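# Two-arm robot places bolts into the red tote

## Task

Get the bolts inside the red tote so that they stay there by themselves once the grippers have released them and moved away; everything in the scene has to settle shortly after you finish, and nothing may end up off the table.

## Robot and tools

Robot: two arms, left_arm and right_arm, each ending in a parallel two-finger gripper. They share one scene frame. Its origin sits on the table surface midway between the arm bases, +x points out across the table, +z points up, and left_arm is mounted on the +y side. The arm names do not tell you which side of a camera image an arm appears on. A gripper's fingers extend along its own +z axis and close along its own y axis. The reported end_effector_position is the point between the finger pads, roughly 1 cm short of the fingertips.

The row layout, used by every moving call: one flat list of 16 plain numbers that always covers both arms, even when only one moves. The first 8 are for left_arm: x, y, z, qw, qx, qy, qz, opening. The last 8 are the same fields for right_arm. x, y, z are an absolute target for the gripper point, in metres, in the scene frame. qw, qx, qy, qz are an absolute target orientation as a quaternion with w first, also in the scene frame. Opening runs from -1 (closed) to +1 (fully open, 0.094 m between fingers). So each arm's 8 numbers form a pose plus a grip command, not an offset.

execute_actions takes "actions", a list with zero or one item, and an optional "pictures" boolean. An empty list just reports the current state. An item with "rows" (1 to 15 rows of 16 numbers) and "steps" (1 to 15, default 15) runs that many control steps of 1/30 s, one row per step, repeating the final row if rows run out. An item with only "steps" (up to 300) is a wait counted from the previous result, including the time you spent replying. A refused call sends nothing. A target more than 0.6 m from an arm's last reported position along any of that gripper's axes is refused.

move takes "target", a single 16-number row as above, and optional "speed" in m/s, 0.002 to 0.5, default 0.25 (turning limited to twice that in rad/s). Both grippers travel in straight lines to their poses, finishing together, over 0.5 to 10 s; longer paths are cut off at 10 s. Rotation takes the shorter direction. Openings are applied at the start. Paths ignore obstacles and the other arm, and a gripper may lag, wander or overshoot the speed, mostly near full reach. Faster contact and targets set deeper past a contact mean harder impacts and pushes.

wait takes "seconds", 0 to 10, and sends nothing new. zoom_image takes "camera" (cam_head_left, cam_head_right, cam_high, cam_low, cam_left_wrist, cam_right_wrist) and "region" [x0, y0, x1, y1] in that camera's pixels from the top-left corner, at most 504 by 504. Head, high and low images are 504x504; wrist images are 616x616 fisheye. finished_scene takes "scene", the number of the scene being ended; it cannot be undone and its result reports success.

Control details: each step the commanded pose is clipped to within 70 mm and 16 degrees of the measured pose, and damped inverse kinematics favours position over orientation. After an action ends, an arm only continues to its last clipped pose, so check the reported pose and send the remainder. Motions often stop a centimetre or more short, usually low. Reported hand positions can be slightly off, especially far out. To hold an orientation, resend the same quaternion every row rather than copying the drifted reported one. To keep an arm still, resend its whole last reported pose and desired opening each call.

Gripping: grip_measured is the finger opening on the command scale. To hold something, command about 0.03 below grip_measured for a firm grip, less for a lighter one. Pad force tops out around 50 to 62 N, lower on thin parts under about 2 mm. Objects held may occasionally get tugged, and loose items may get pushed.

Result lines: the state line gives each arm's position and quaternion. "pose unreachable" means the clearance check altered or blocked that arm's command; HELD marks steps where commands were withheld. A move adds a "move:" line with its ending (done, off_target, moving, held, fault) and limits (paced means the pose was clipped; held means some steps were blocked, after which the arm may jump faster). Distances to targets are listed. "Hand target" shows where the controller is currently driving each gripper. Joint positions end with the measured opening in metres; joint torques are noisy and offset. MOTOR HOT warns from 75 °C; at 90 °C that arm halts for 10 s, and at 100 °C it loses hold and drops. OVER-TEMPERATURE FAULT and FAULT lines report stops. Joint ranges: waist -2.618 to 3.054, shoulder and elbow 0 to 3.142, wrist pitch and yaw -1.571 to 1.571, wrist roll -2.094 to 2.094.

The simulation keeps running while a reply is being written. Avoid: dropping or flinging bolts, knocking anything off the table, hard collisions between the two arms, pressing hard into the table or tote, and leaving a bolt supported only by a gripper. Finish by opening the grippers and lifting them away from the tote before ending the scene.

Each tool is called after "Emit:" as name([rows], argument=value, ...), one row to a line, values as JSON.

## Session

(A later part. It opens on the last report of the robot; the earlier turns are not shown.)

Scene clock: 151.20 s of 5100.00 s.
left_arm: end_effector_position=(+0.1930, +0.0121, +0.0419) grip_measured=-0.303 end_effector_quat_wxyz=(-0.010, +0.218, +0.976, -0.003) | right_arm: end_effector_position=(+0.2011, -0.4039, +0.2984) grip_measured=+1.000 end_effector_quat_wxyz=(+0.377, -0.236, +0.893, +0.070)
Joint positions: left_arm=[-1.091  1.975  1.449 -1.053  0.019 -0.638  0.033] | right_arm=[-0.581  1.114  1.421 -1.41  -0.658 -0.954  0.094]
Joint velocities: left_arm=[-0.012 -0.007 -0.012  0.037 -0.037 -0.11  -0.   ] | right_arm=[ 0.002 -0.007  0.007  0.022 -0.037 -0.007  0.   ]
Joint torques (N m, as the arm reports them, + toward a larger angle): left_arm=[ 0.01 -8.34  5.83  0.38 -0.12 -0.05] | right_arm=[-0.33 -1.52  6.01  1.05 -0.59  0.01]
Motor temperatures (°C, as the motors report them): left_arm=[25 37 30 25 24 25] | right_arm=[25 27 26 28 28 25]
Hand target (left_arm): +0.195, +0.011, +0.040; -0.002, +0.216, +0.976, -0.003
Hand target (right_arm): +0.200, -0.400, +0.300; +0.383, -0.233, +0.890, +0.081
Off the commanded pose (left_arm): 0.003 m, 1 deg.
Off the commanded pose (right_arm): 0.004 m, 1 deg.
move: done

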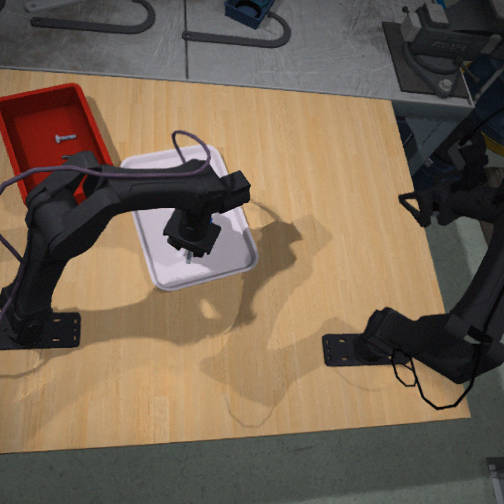

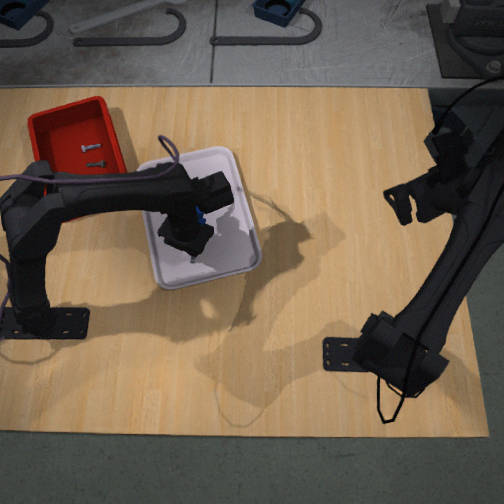

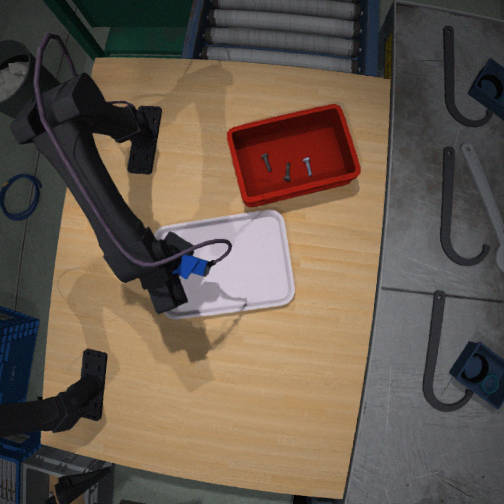

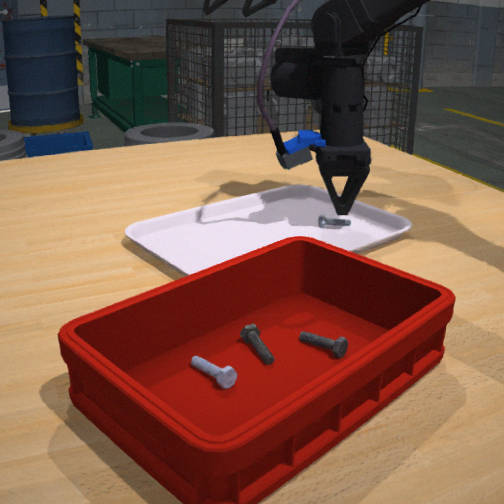

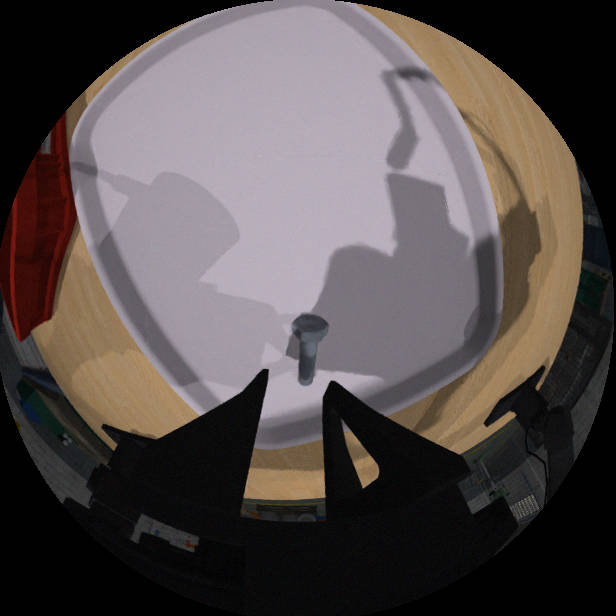

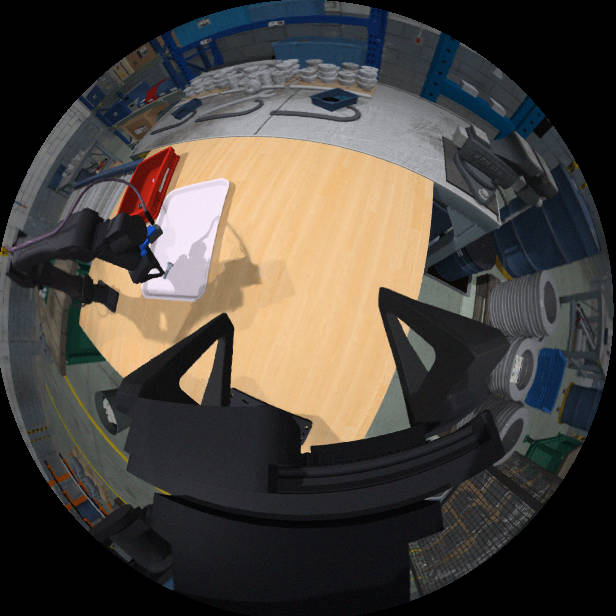

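Shift about 4 mm right and descend.

Emit:
move(target=[0.191,0.007,0.012,0,0.216,0.976,0,-0.3,0.2,-0.4,0.3,0.383,-0.233,0.89,0.081,1], speed=0.03)

Emit:
move(target=[0.191,0.007,0.012,0,0.216,0.976,0,-0.9,0.2,-0.4,0.3,0.383,-0.233,0.89,0.081,1])

Scene clock: 156.43 s of 5100.00 s.
left_arm: end_effector_position=(+0.1914, +0.0084, +0.0171) grip_measured=-0.303 end_effector_quat_wxyz=(-0.007, +0.214, +0.977, -0.003) | right_arm: end_effector_position=(+0.2011, -0.4039, +0.2984) grip_measured=+1.000 end_effector_quat_wxyz=(+0.377, -0.236, +0.893, +0.070)
Joint positions: left_arm=[-1.101  2.012  1.399 -0.962  0.015 -0.657  0.033] | right_arm=[-0.581  1.114  1.421 -1.41  -0.658 -0.954  0.094]
Joint velocities: left_arm=[-0.002  0.007 -0.022 -0.051 -0.095  0.022 -0.   ] | right_arm=[-0.007 -0.002 -0.017 -0.007 -0.022 -0.051  0.   ]
Joint torques (N m, as the arm reports them, + toward a larger angle): left_arm=[-0.76 -7.89  5.44  0.47 -0.12 -0.03] | right_arm=[-0.42 -1.5   6.    1.06 -0.57  0.  ]
Motor temperatures (°C, as the motors report them): left_arm=[25 36 30 25 24 25] | right_arm=[25 27 26 28 28 25]
Hand target (left_arm): +0.191, +0.007, +0.012; -0.000, +0.216, +0.976, -0.000
Hand target (right_arm): +0.200, -0.400, +0.300; +0.383, -0.233, +0.890, +0.081
Off the commanded pose (left_arm): 0.005 m, 1 deg.
Off the commanded pose (right_arm): 0.004 m, 1 deg.
After step 90, 0.97 s passed at rest.
move: done

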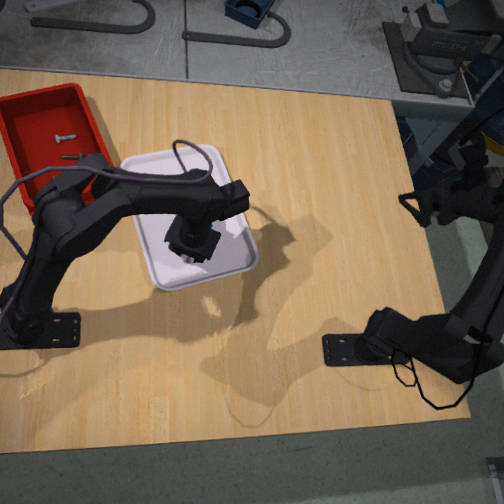

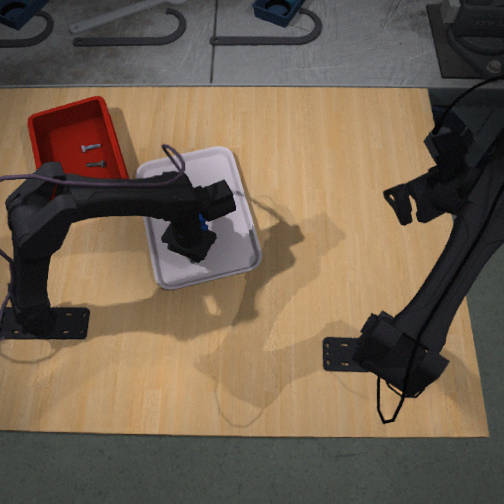

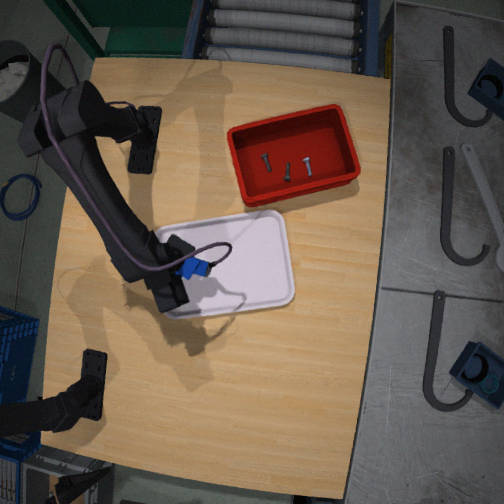

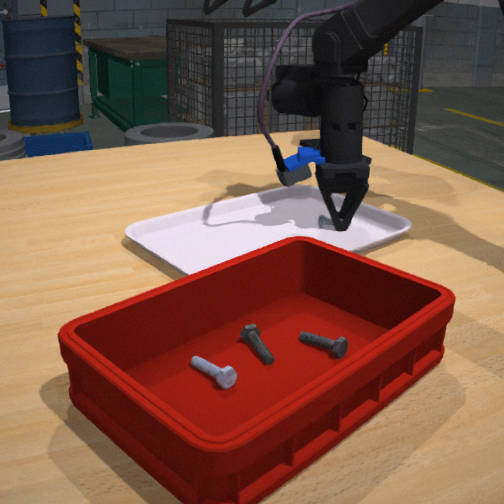

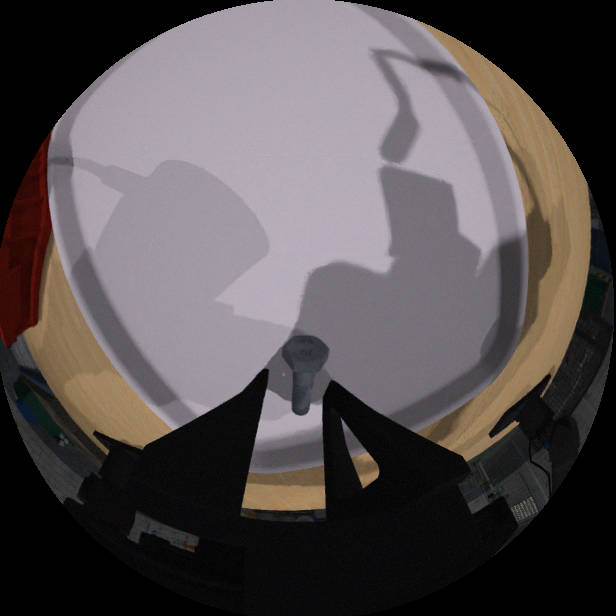

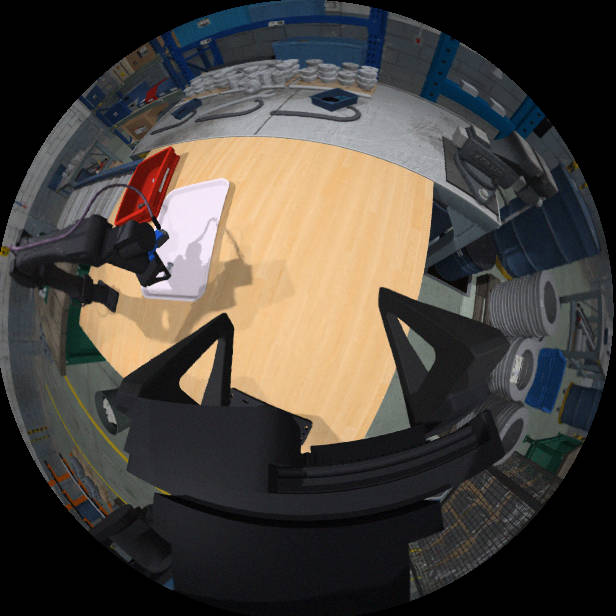

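Scene clock: 157.13 s of 5100.00 s.
left_arm: end_effector_position=(+0.1916, +0.0080, +0.0171) grip_measured=-0.865 end_effector_quat_wxyz=(-0.007, +0.214, +0.977, -0.004) | right_arm: end_effector_position=(+0.2011, -0.4039, +0.2984) grip_measured=+1.000 end_effector_quat_wxyz=(+0.377, -0.236, +0.893, +0.070)
Joint positions: left_arm=[-1.101  2.012  1.399 -0.96   0.016 -0.658  0.006] | right_arm=[-0.581  1.114  1.421 -1.41  -0.658 -0.954  0.094]
Joint velocities: left_arm=[-0.002  0.017 -0.007 -0.037 -0.007 -0.051  0.001] | right_arm=[ 0.002 -0.012  0.007 -0.007 -0.051  0.037  0.   ]
Joint torques (N m, as the arm reports them, + toward a larger angle): left_arm=[-0.57 -8.04  5.32  0.45 -0.11 -0.03] | right_arm=[-0.34 -1.58  5.91  1.09 -0.61  0.01]
Motor temperatures (°C, as the motors report them): left_arm=[25 36 30 25 24 25] | right_arm=[25 27 26 28 28 25]
Hand target (left_arm): +0.191, +0.007, +0.012; -0.000, +0.216, +0.976, -0.000
Hand target (right_arm): +0.200, -0.400, +0.300; +0.383, -0.233, +0.890, +0.081
Off the commanded pose (left_arm): 0.005 m, 1 deg.
Off the commanded pose (right_arm): 0.004 m, 1 deg.
move: done

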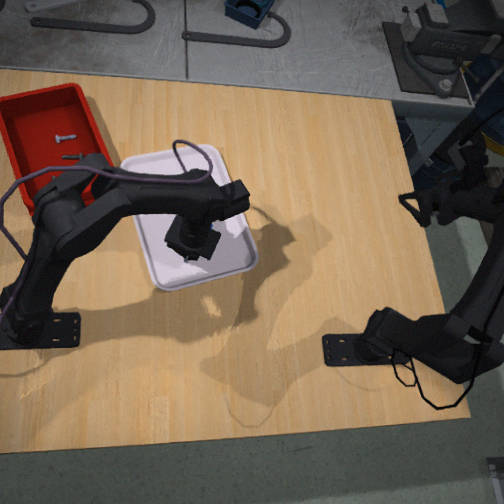

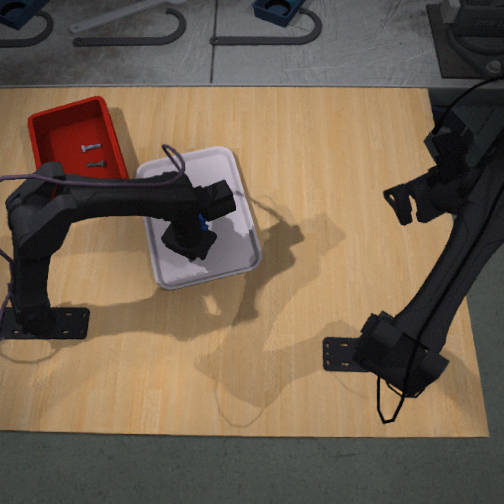

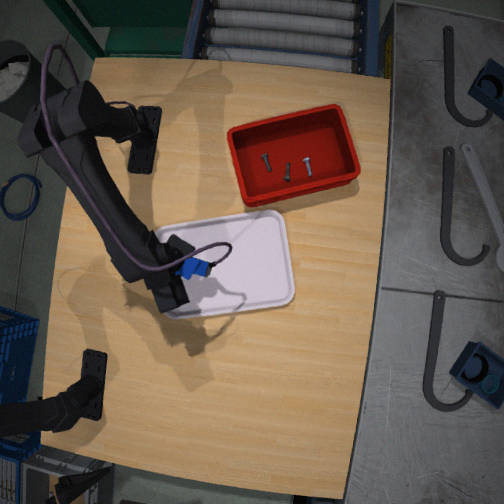

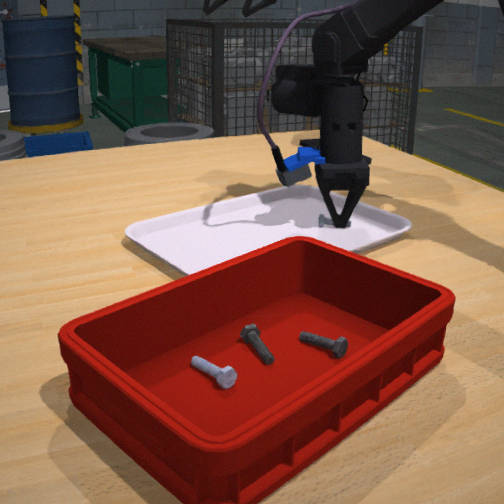

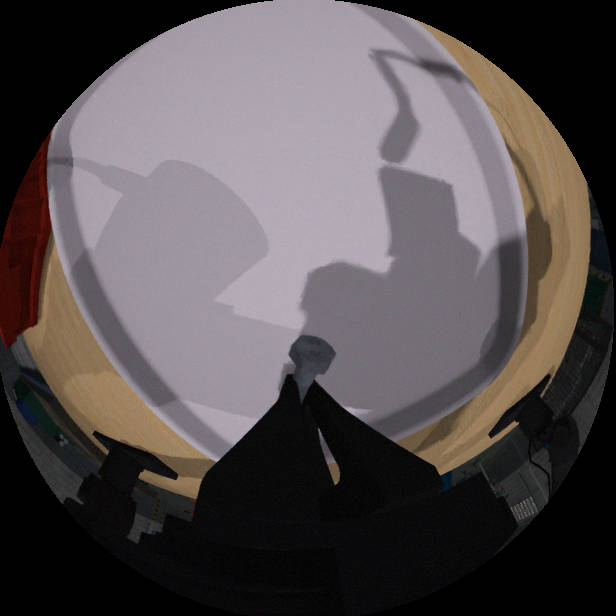

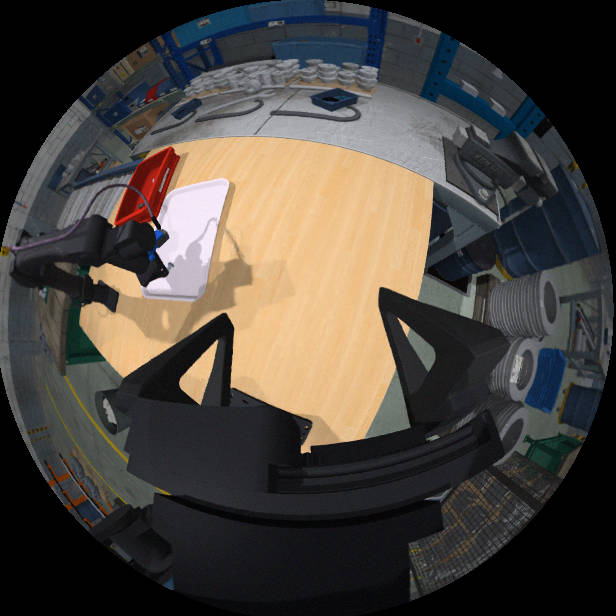

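Emit:
move(target=[0.22,0.06,0.145,0,0.216,0.976,0,-0.9,0.2,-0.4,0.3,0.383,-0.233,0.89,0.081,1], speed=0.15)

Emit:
move(target=[0.435,0.34,0.14,0,0.566,0.824,0,-0.9,0.2,-0.4,0.3,0.383,-0.233,0.89,0.081,1])

Emit:
move(target=[0.435,0.35,0.03,0,0.566,0.824,0,-0.9,0.2,-0.4,0.3,0.383,-0.233,0.89,0.081,1], speed=0.1)

Emit:
move(target=[0.435,0.35,0.03,0,0.566,0.824,0,-0.4,0.2,-0.4,0.3,0.383,-0.233,0.89,0.081,1])

Emit:
move(target=[0.4,0.33,0.16,0,0.566,0.824,0,-0.4,0.2,-0.4,0.3,0.383,-0.233,0.89,0.081,1])

Scene clock: 169.53 s of 5100.00 s.
left_arm: end_effector_position=(+0.2147, +0.0600, +0.1303) grip_measured=-0.865 end_effector_quat_wxyz=(-0.015, +0.217, +0.976, +0.008) | right_arm: end_effector_position=(+0.2011, -0.4039, +0.2984) grip_measured=+1.000 end_effector_quat_wxyz=(+0.377, -0.236, +0.893, +0.070)
Joint positions: left_arm=[-0.971  1.841  1.623 -1.386  0.009 -0.521  0.006] | right_arm=[-0.581  1.114  1.421 -1.41  -0.658 -0.954  0.094]
Joint velocities: left_arm=[-0.012  0.022  0.007 -0.051 -0.051 -0.007  0.   ] | right_arm=[-0.012  0.002  0.002  0.022  0.095 -0.081  0.   ]
Joint torques (N m, as the arm reports them, + toward a larger angle): left_arm=[ 0.48 -9.19  8.97  0.   -0.08  0.03] | right_arm=[-0.4  -1.54  5.99  1.08 -0.61 -0.01]
Motor temperatures (°C, as the motors report them): left_arm=[25 35 30 25 24 25] | right_arm=[25 27 26 28 28 25]
Hand target (left_arm): +0.219, +0.062, +0.144; +0.001, +0.216, +0.976, +0.001
Hand target (right_arm): +0.200, -0.400, +0.300; +0.383, -0.233, +0.890, +0.081
Off the commanded pose (left_arm): 0.016 m, 2 deg.
Off the commanded pose (right_arm): 0.004 m, 1 deg.
After step 90, 7.83 s passed at rest.
move: off_target (left_arm)

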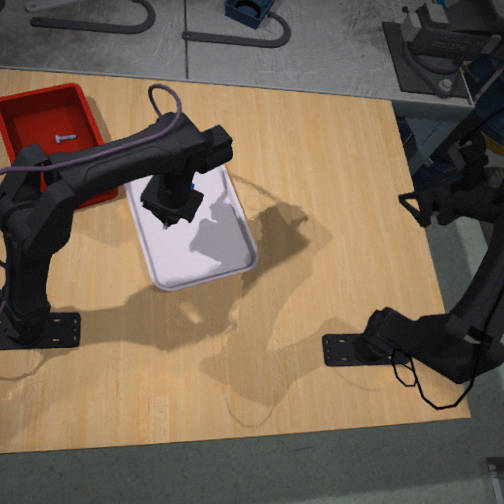

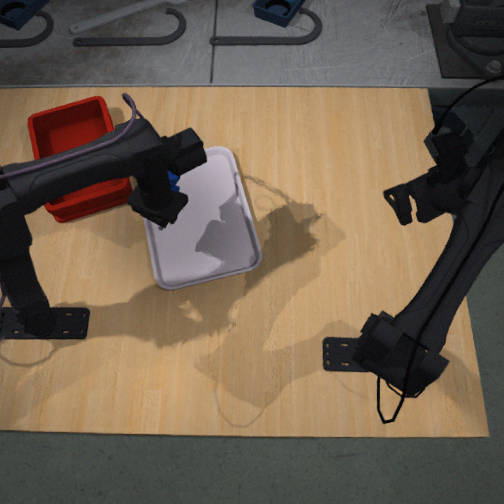

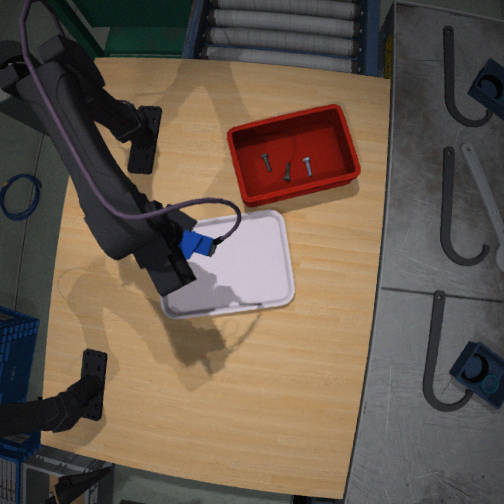

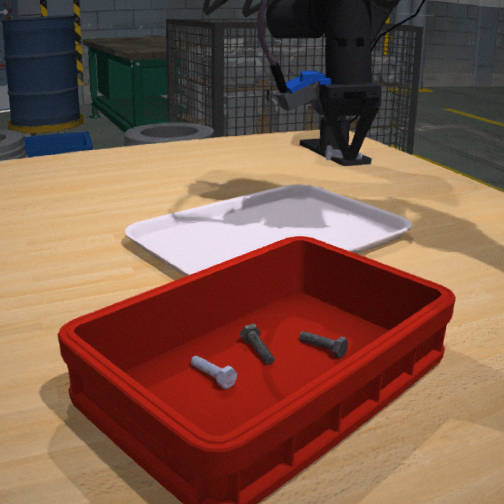

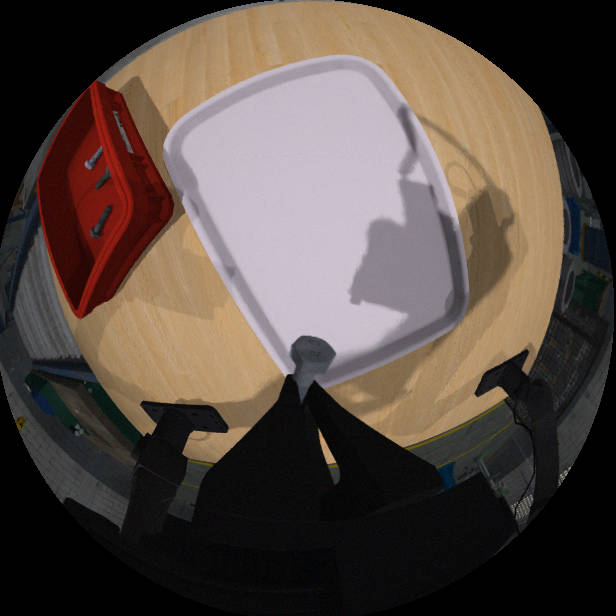

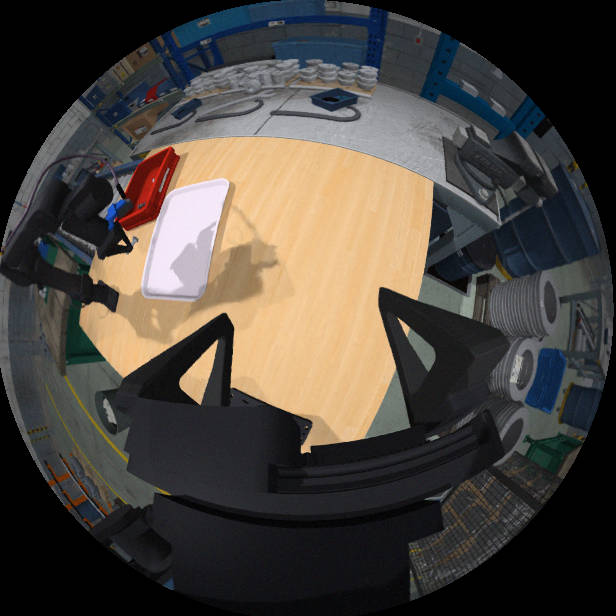

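Scene clock: 171.80 s of 5100.00 s.
left_arm: end_effector_position=(+0.4326, +0.3484, +0.1352) grip_measured=-0.865 end_effector_quat_wxyz=(-0.007, +0.561, +0.828, +0.012) | right_arm: end_effector_position=(+0.2011, -0.4038, +0.2985) grip_measured=+1.000 end_effector_quat_wxyz=(+0.377, -0.236, +0.893, +0.070)
Joint positions: left_arm=[ 0.008  2.132  2.057 -1.493 -0.028  1.213  0.006] | right_arm=[-0.581  1.114  1.421 -1.41  -0.659 -0.954  0.094]
Joint velocities: left_arm=[ 0.012  0.007 -0.017 -0.007  0.051  0.007 -0.001] | right_arm=[-0.007  0.002 -0.017  0.007  0.051 -0.022  0.   ]
Joint torques (N m, as the arm reports them, + toward a larger angle): left_arm=[-0.4  -9.46  9.03  0.02  0.06  0.09] | right_arm=[-0.32 -1.51  6.    1.07 -0.6  -0.01]
Motor temperatures (°C, as the motors report them): left_arm=[25 35 30 25 24 25] | right_arm=[25 27 26 28 28 25]
Hand target (left_arm): +0.434, +0.345, +0.141; -0.003, +0.566, +0.824, +0.010
Hand target (right_arm): +0.200, -0.400, +0.300; +0.383, -0.233, +0.890, +0.081
Off the commanded pose (left_arm): 0.010 m, 2 deg.
Off the commanded pose (right_arm): 0.004 m, 1 deg.
move: done

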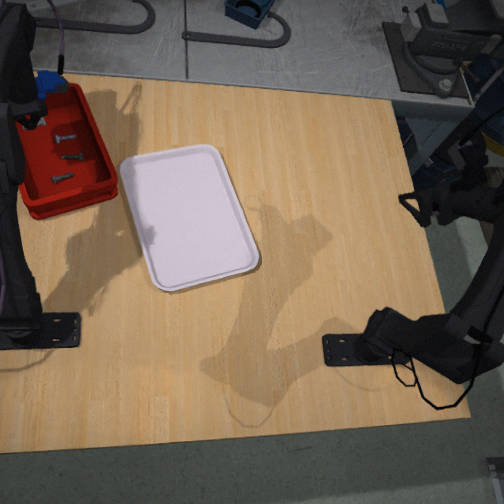

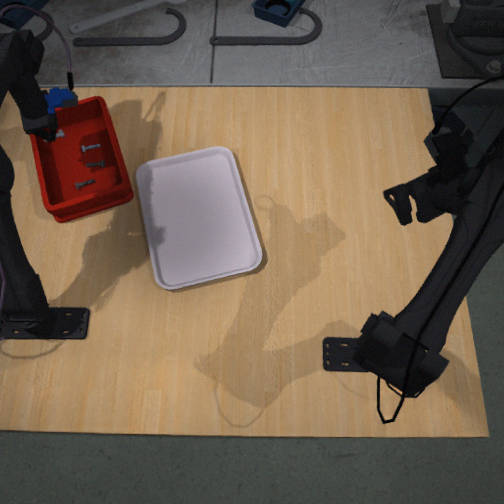

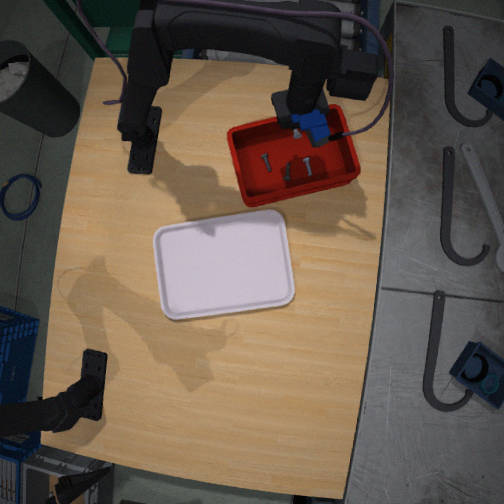

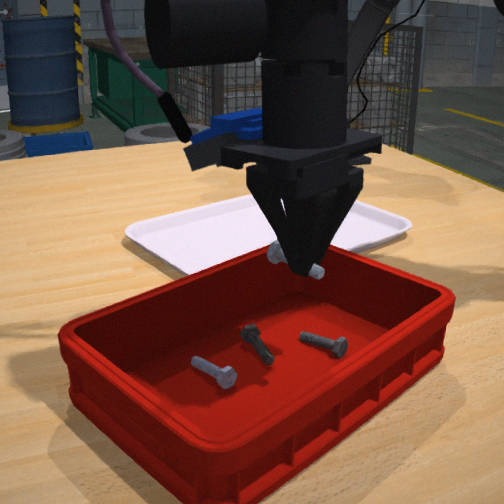

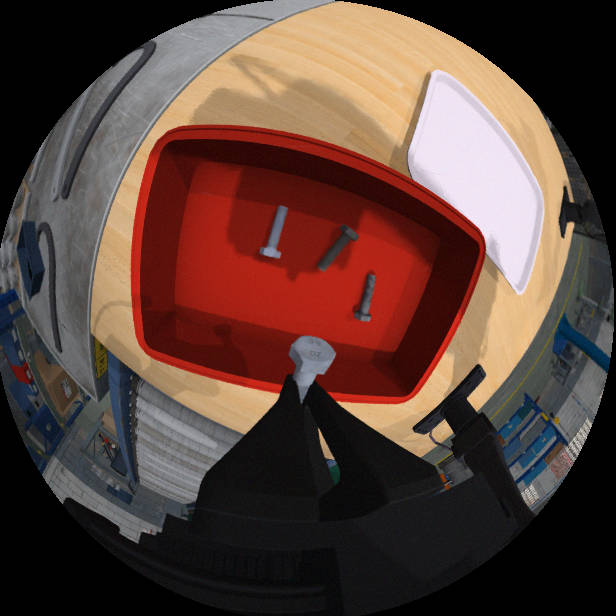

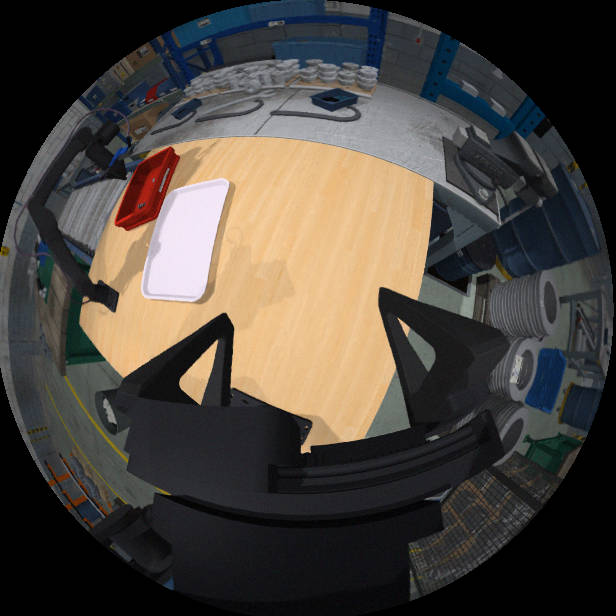

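Scene clock: 173.40 s of 5100.00 s.
left_arm: end_effector_position=(+0.4332, +0.3487, +0.0292) grip_measured=-0.865 end_effector_quat_wxyz=(-0.011, +0.568, +0.823, +0.002) | right_arm: end_effector_position=(+0.2011, -0.4039, +0.2984) grip_measured=+1.000 end_effector_quat_wxyz=(+0.377, -0.236, +0.893, +0.070)
Joint positions: left_arm=[ 0.014  2.171  1.695 -1.11  -0.015  1.235  0.006] | right_arm=[-0.581  1.114  1.421 -1.41  -0.658 -0.954  0.094]
Joint velocities: left_arm=[ 0.002 -0.007 -0.007  0.007 -0.051  0.051  0.   ] | right_arm=[ 0.002 -0.012 -0.012 -0.066  0.037 -0.022  0.   ]
Joint torques (N m, as the arm reports them, + toward a larger angle): left_arm=[  0.68 -10.49   5.77   0.31   0.12   0.04] | right_arm=[-0.29 -1.58  5.93  1.07 -0.61 -0.02]
Motor temperatures (°C, as the motors report them): left_arm=[25 35 30 25 24 25] | right_arm=[25 27 26 28 28 25]
Hand target (left_arm): +0.436, +0.350, +0.030; -0.000, +0.566, +0.824, +0.000
Hand target (right_arm): +0.200, -0.400, +0.300; +0.383, -0.233, +0.890, +0.081
Off the commanded pose (left_arm): 0.002 m, 1 deg.
Off the commanded pose (right_arm): 0.004 m, 1 deg.
move: done

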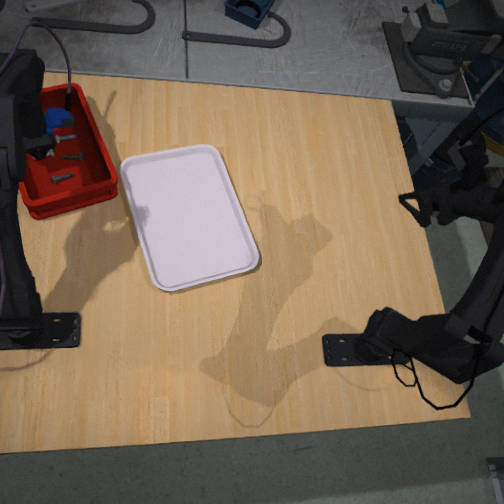

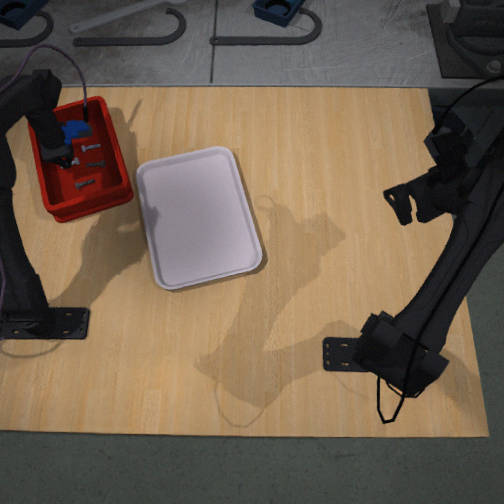

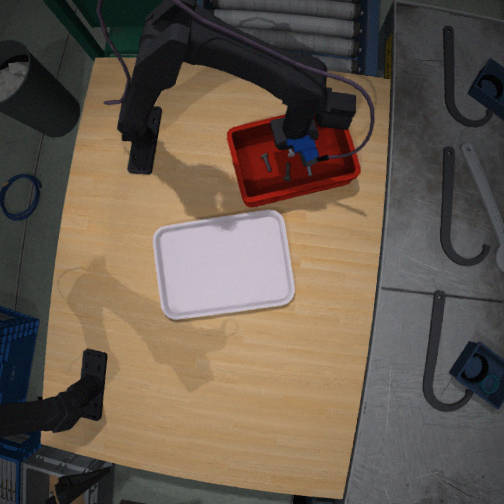

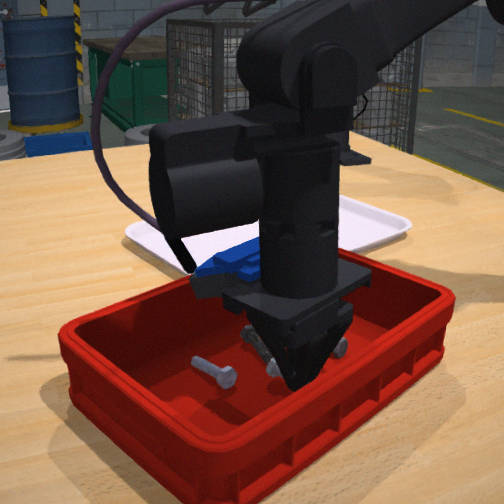

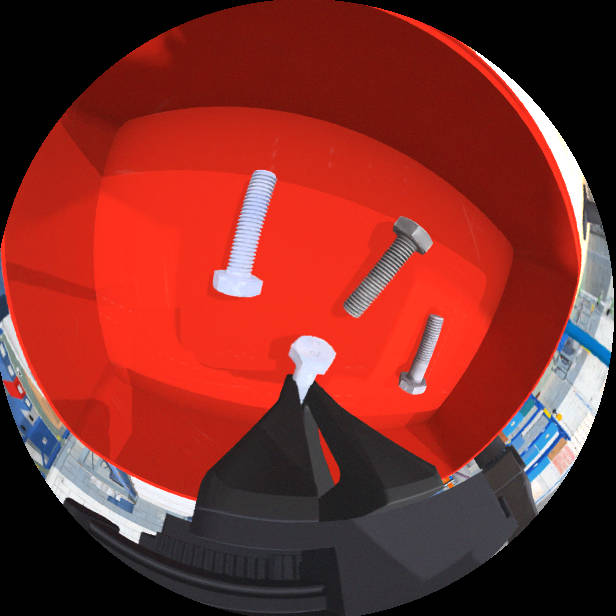

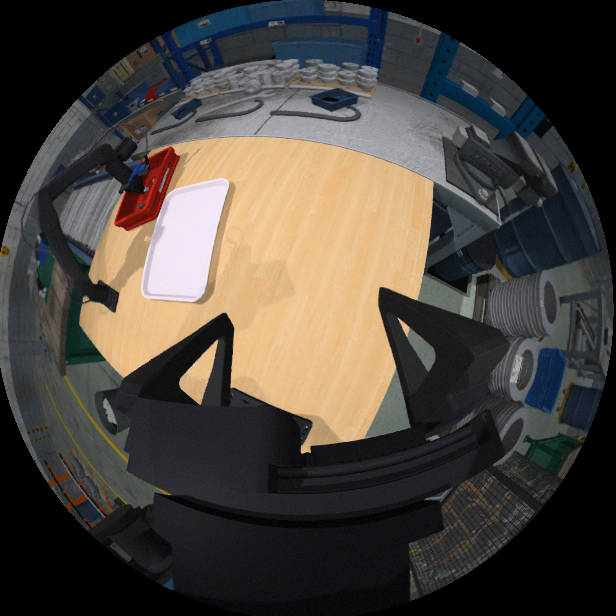

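Scene clock: 174.10 s of 5100.00 s.
left_arm: end_effector_position=(+0.4337, +0.3486, +0.0292) grip_measured=-0.403 end_effector_quat_wxyz=(-0.010, +0.568, +0.823, +0.002) | right_arm: end_effector_position=(+0.2011, -0.4039, +0.2984) grip_measured=+1.000 end_effector_quat_wxyz=(+0.377, -0.236, +0.893, +0.070)
Joint positions: left_arm=[ 0.014  2.171  1.695 -1.108 -0.015  1.235  0.028] | right_arm=[-0.581  1.114  1.421 -1.41  -0.658 -0.954  0.094]
Joint velocities: left_arm=[ 0.007 -0.017 -0.012 -0.007  0.007  0.007 -0.001] | right_arm=[-0.007 -0.002 -0.032  0.007 -0.007  0.007  0.   ]
Joint torques (N m, as the arm reports them, + toward a larger angle): left_arm=[  0.62 -10.73   5.24   0.37   0.11   0.07] | right_arm=[-0.37 -1.58  6.    1.08 -0.62  0.02]
Motor temperatures (°C, as the motors report them): left_arm=[25 35 30 25 24 25] | right_arm=[25 27 26 28 28 25]
Hand target (left_arm): +0.435, +0.350, +0.030; -0.000, +0.566, +0.824, +0.000
Hand target (right_arm): +0.200, -0.400, +0.300; +0.383, -0.233, +0.890, +0.081
Off the commanded pose (left_arm): 0.002 m, 1 deg.
Off the commanded pose (right_arm): 0.004 m, 1 deg.
move: done

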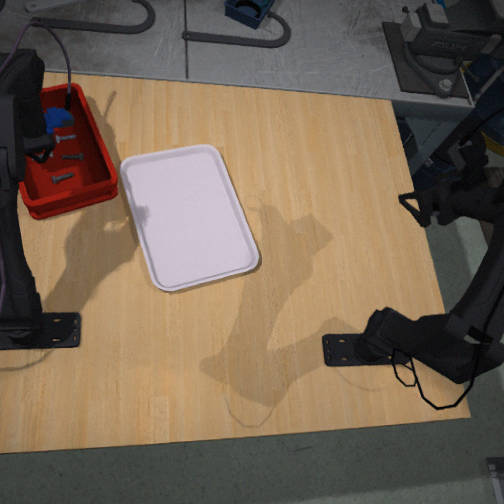

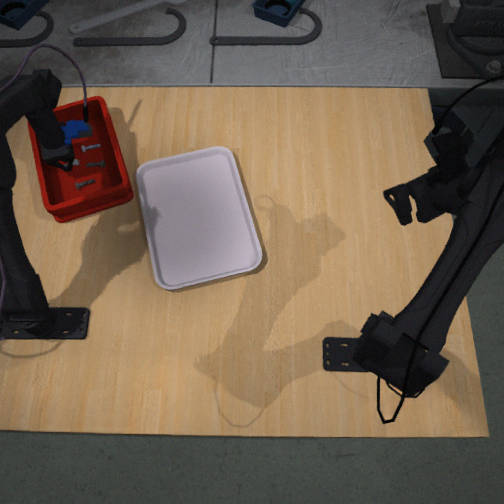

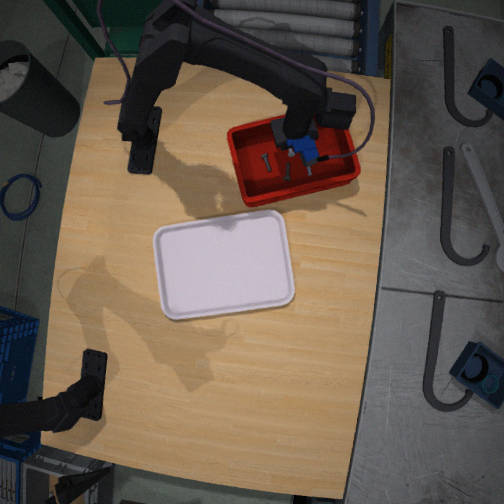

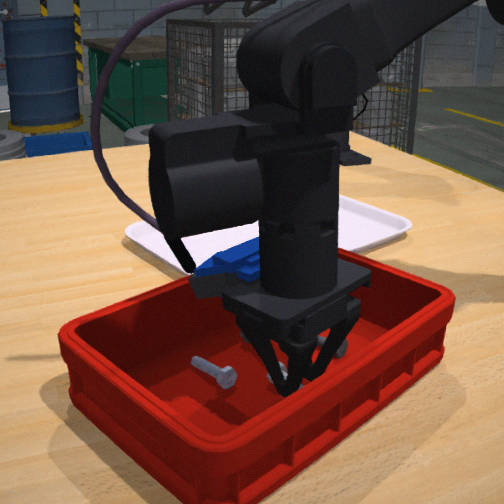

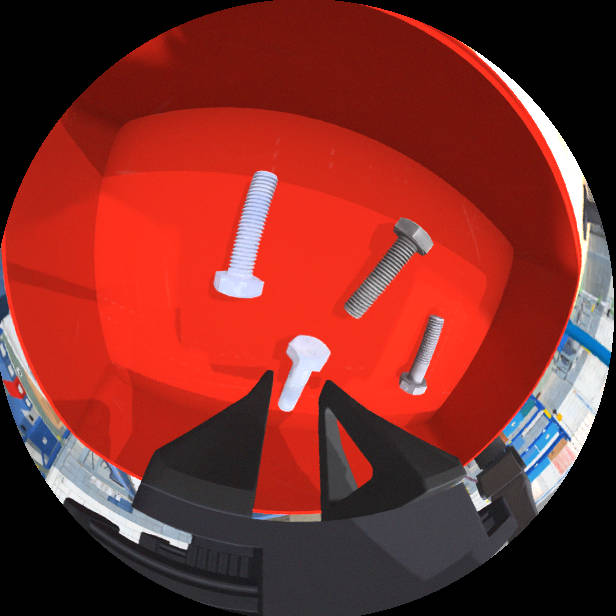

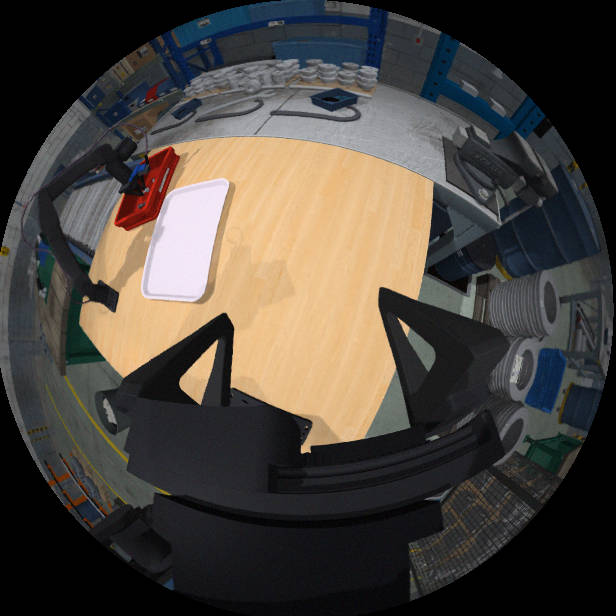

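Scene clock: 175.37 s of 5100.00 s.
left_arm: end_effector_position=(+0.3994, +0.3354, +0.1503) grip_measured=-0.403 end_effector_quat_wxyz=(-0.010, +0.565, +0.825, +0.001) | right_arm: end_effector_position=(+0.2011, -0.4039, +0.2984) grip_measured=+1.000 end_effector_quat_wxyz=(+0.377, -0.236, +0.893, +0.070)
Joint positions: left_arm=[-0.018  2.006  1.927 -1.507 -0.013  1.196  0.028] | right_arm=[-0.581  1.114  1.421 -1.41  -0.658 -0.954  0.094]
Joint velocities: left_arm=[ 0.017  0.002 -0.007 -0.022 -0.022 -0.037 -0.   ] | right_arm=[-0.007 -0.002  0.017 -0.007 -0.007  0.007  0.   ]
Joint torques (N m, as the arm reports them, + toward a larger angle): left_arm=[-0.27 -9.7   8.72 -0.04  0.04 -0.05] | right_arm=[-0.26 -1.52  6.01  1.08 -0.59  0.01]
Motor temperatures (°C, as the motors report them): left_arm=[25 35 30 25 24 25] | right_arm=[25 27 26 28 28 25]
Hand target (left_arm): +0.399, +0.330, +0.160; +0.000, +0.566, +0.824, -0.000
Hand target (right_arm): +0.200, -0.400, +0.300; +0.383, -0.233, +0.890, +0.081
Off the commanded pose (left_arm): 0.011 m, 1 deg.
Off the commanded pose (right_arm): 0.004 m, 1 deg.
move: off_target (left_arm)

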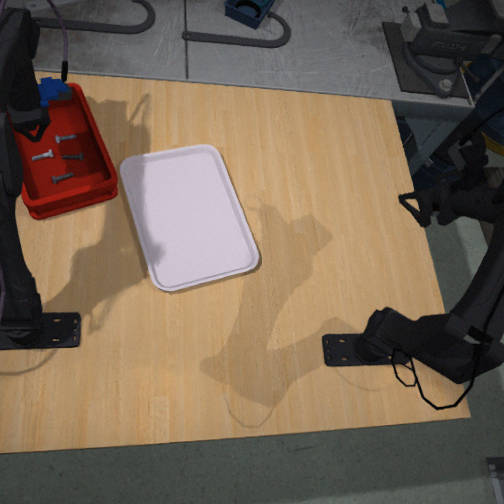

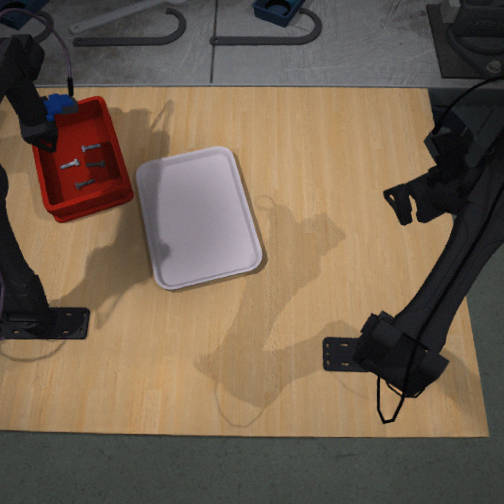

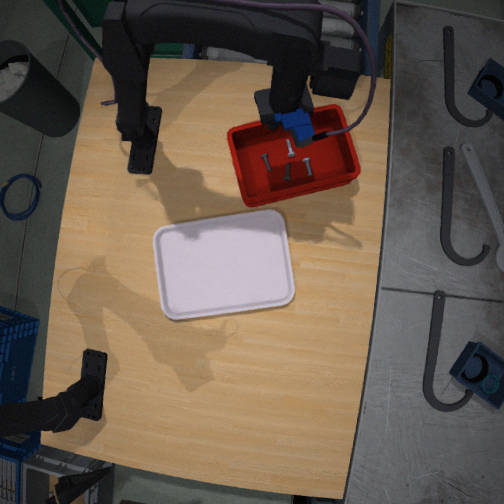

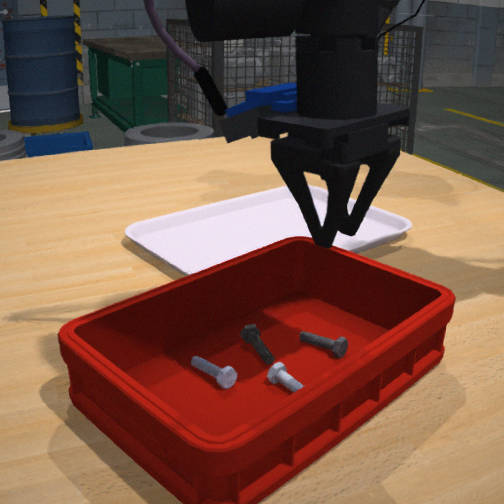

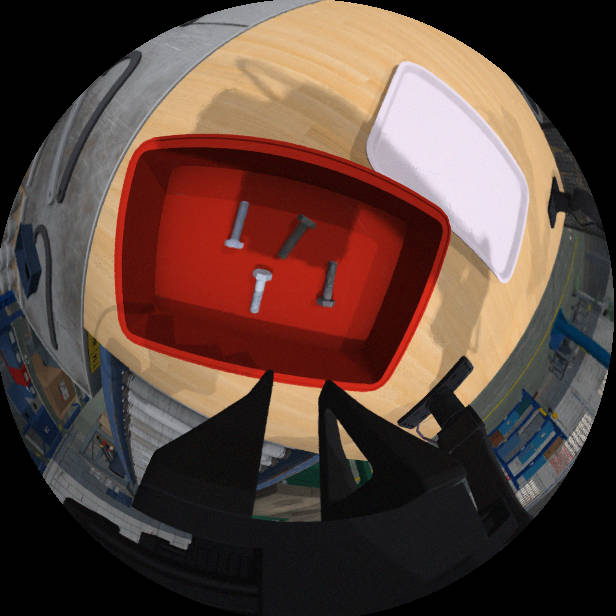

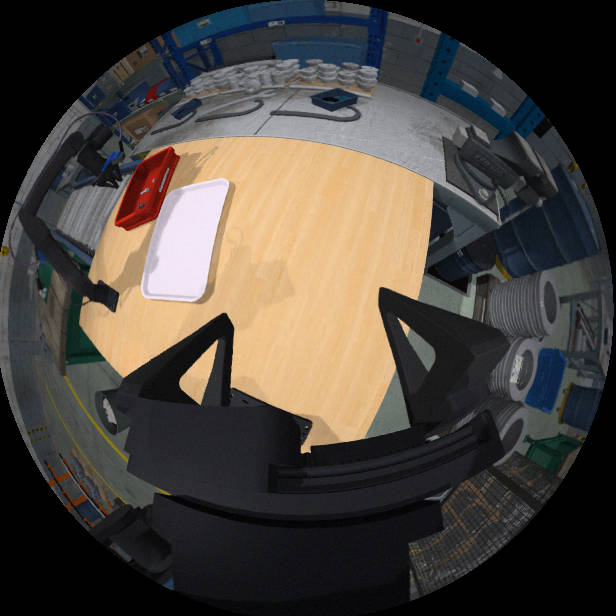

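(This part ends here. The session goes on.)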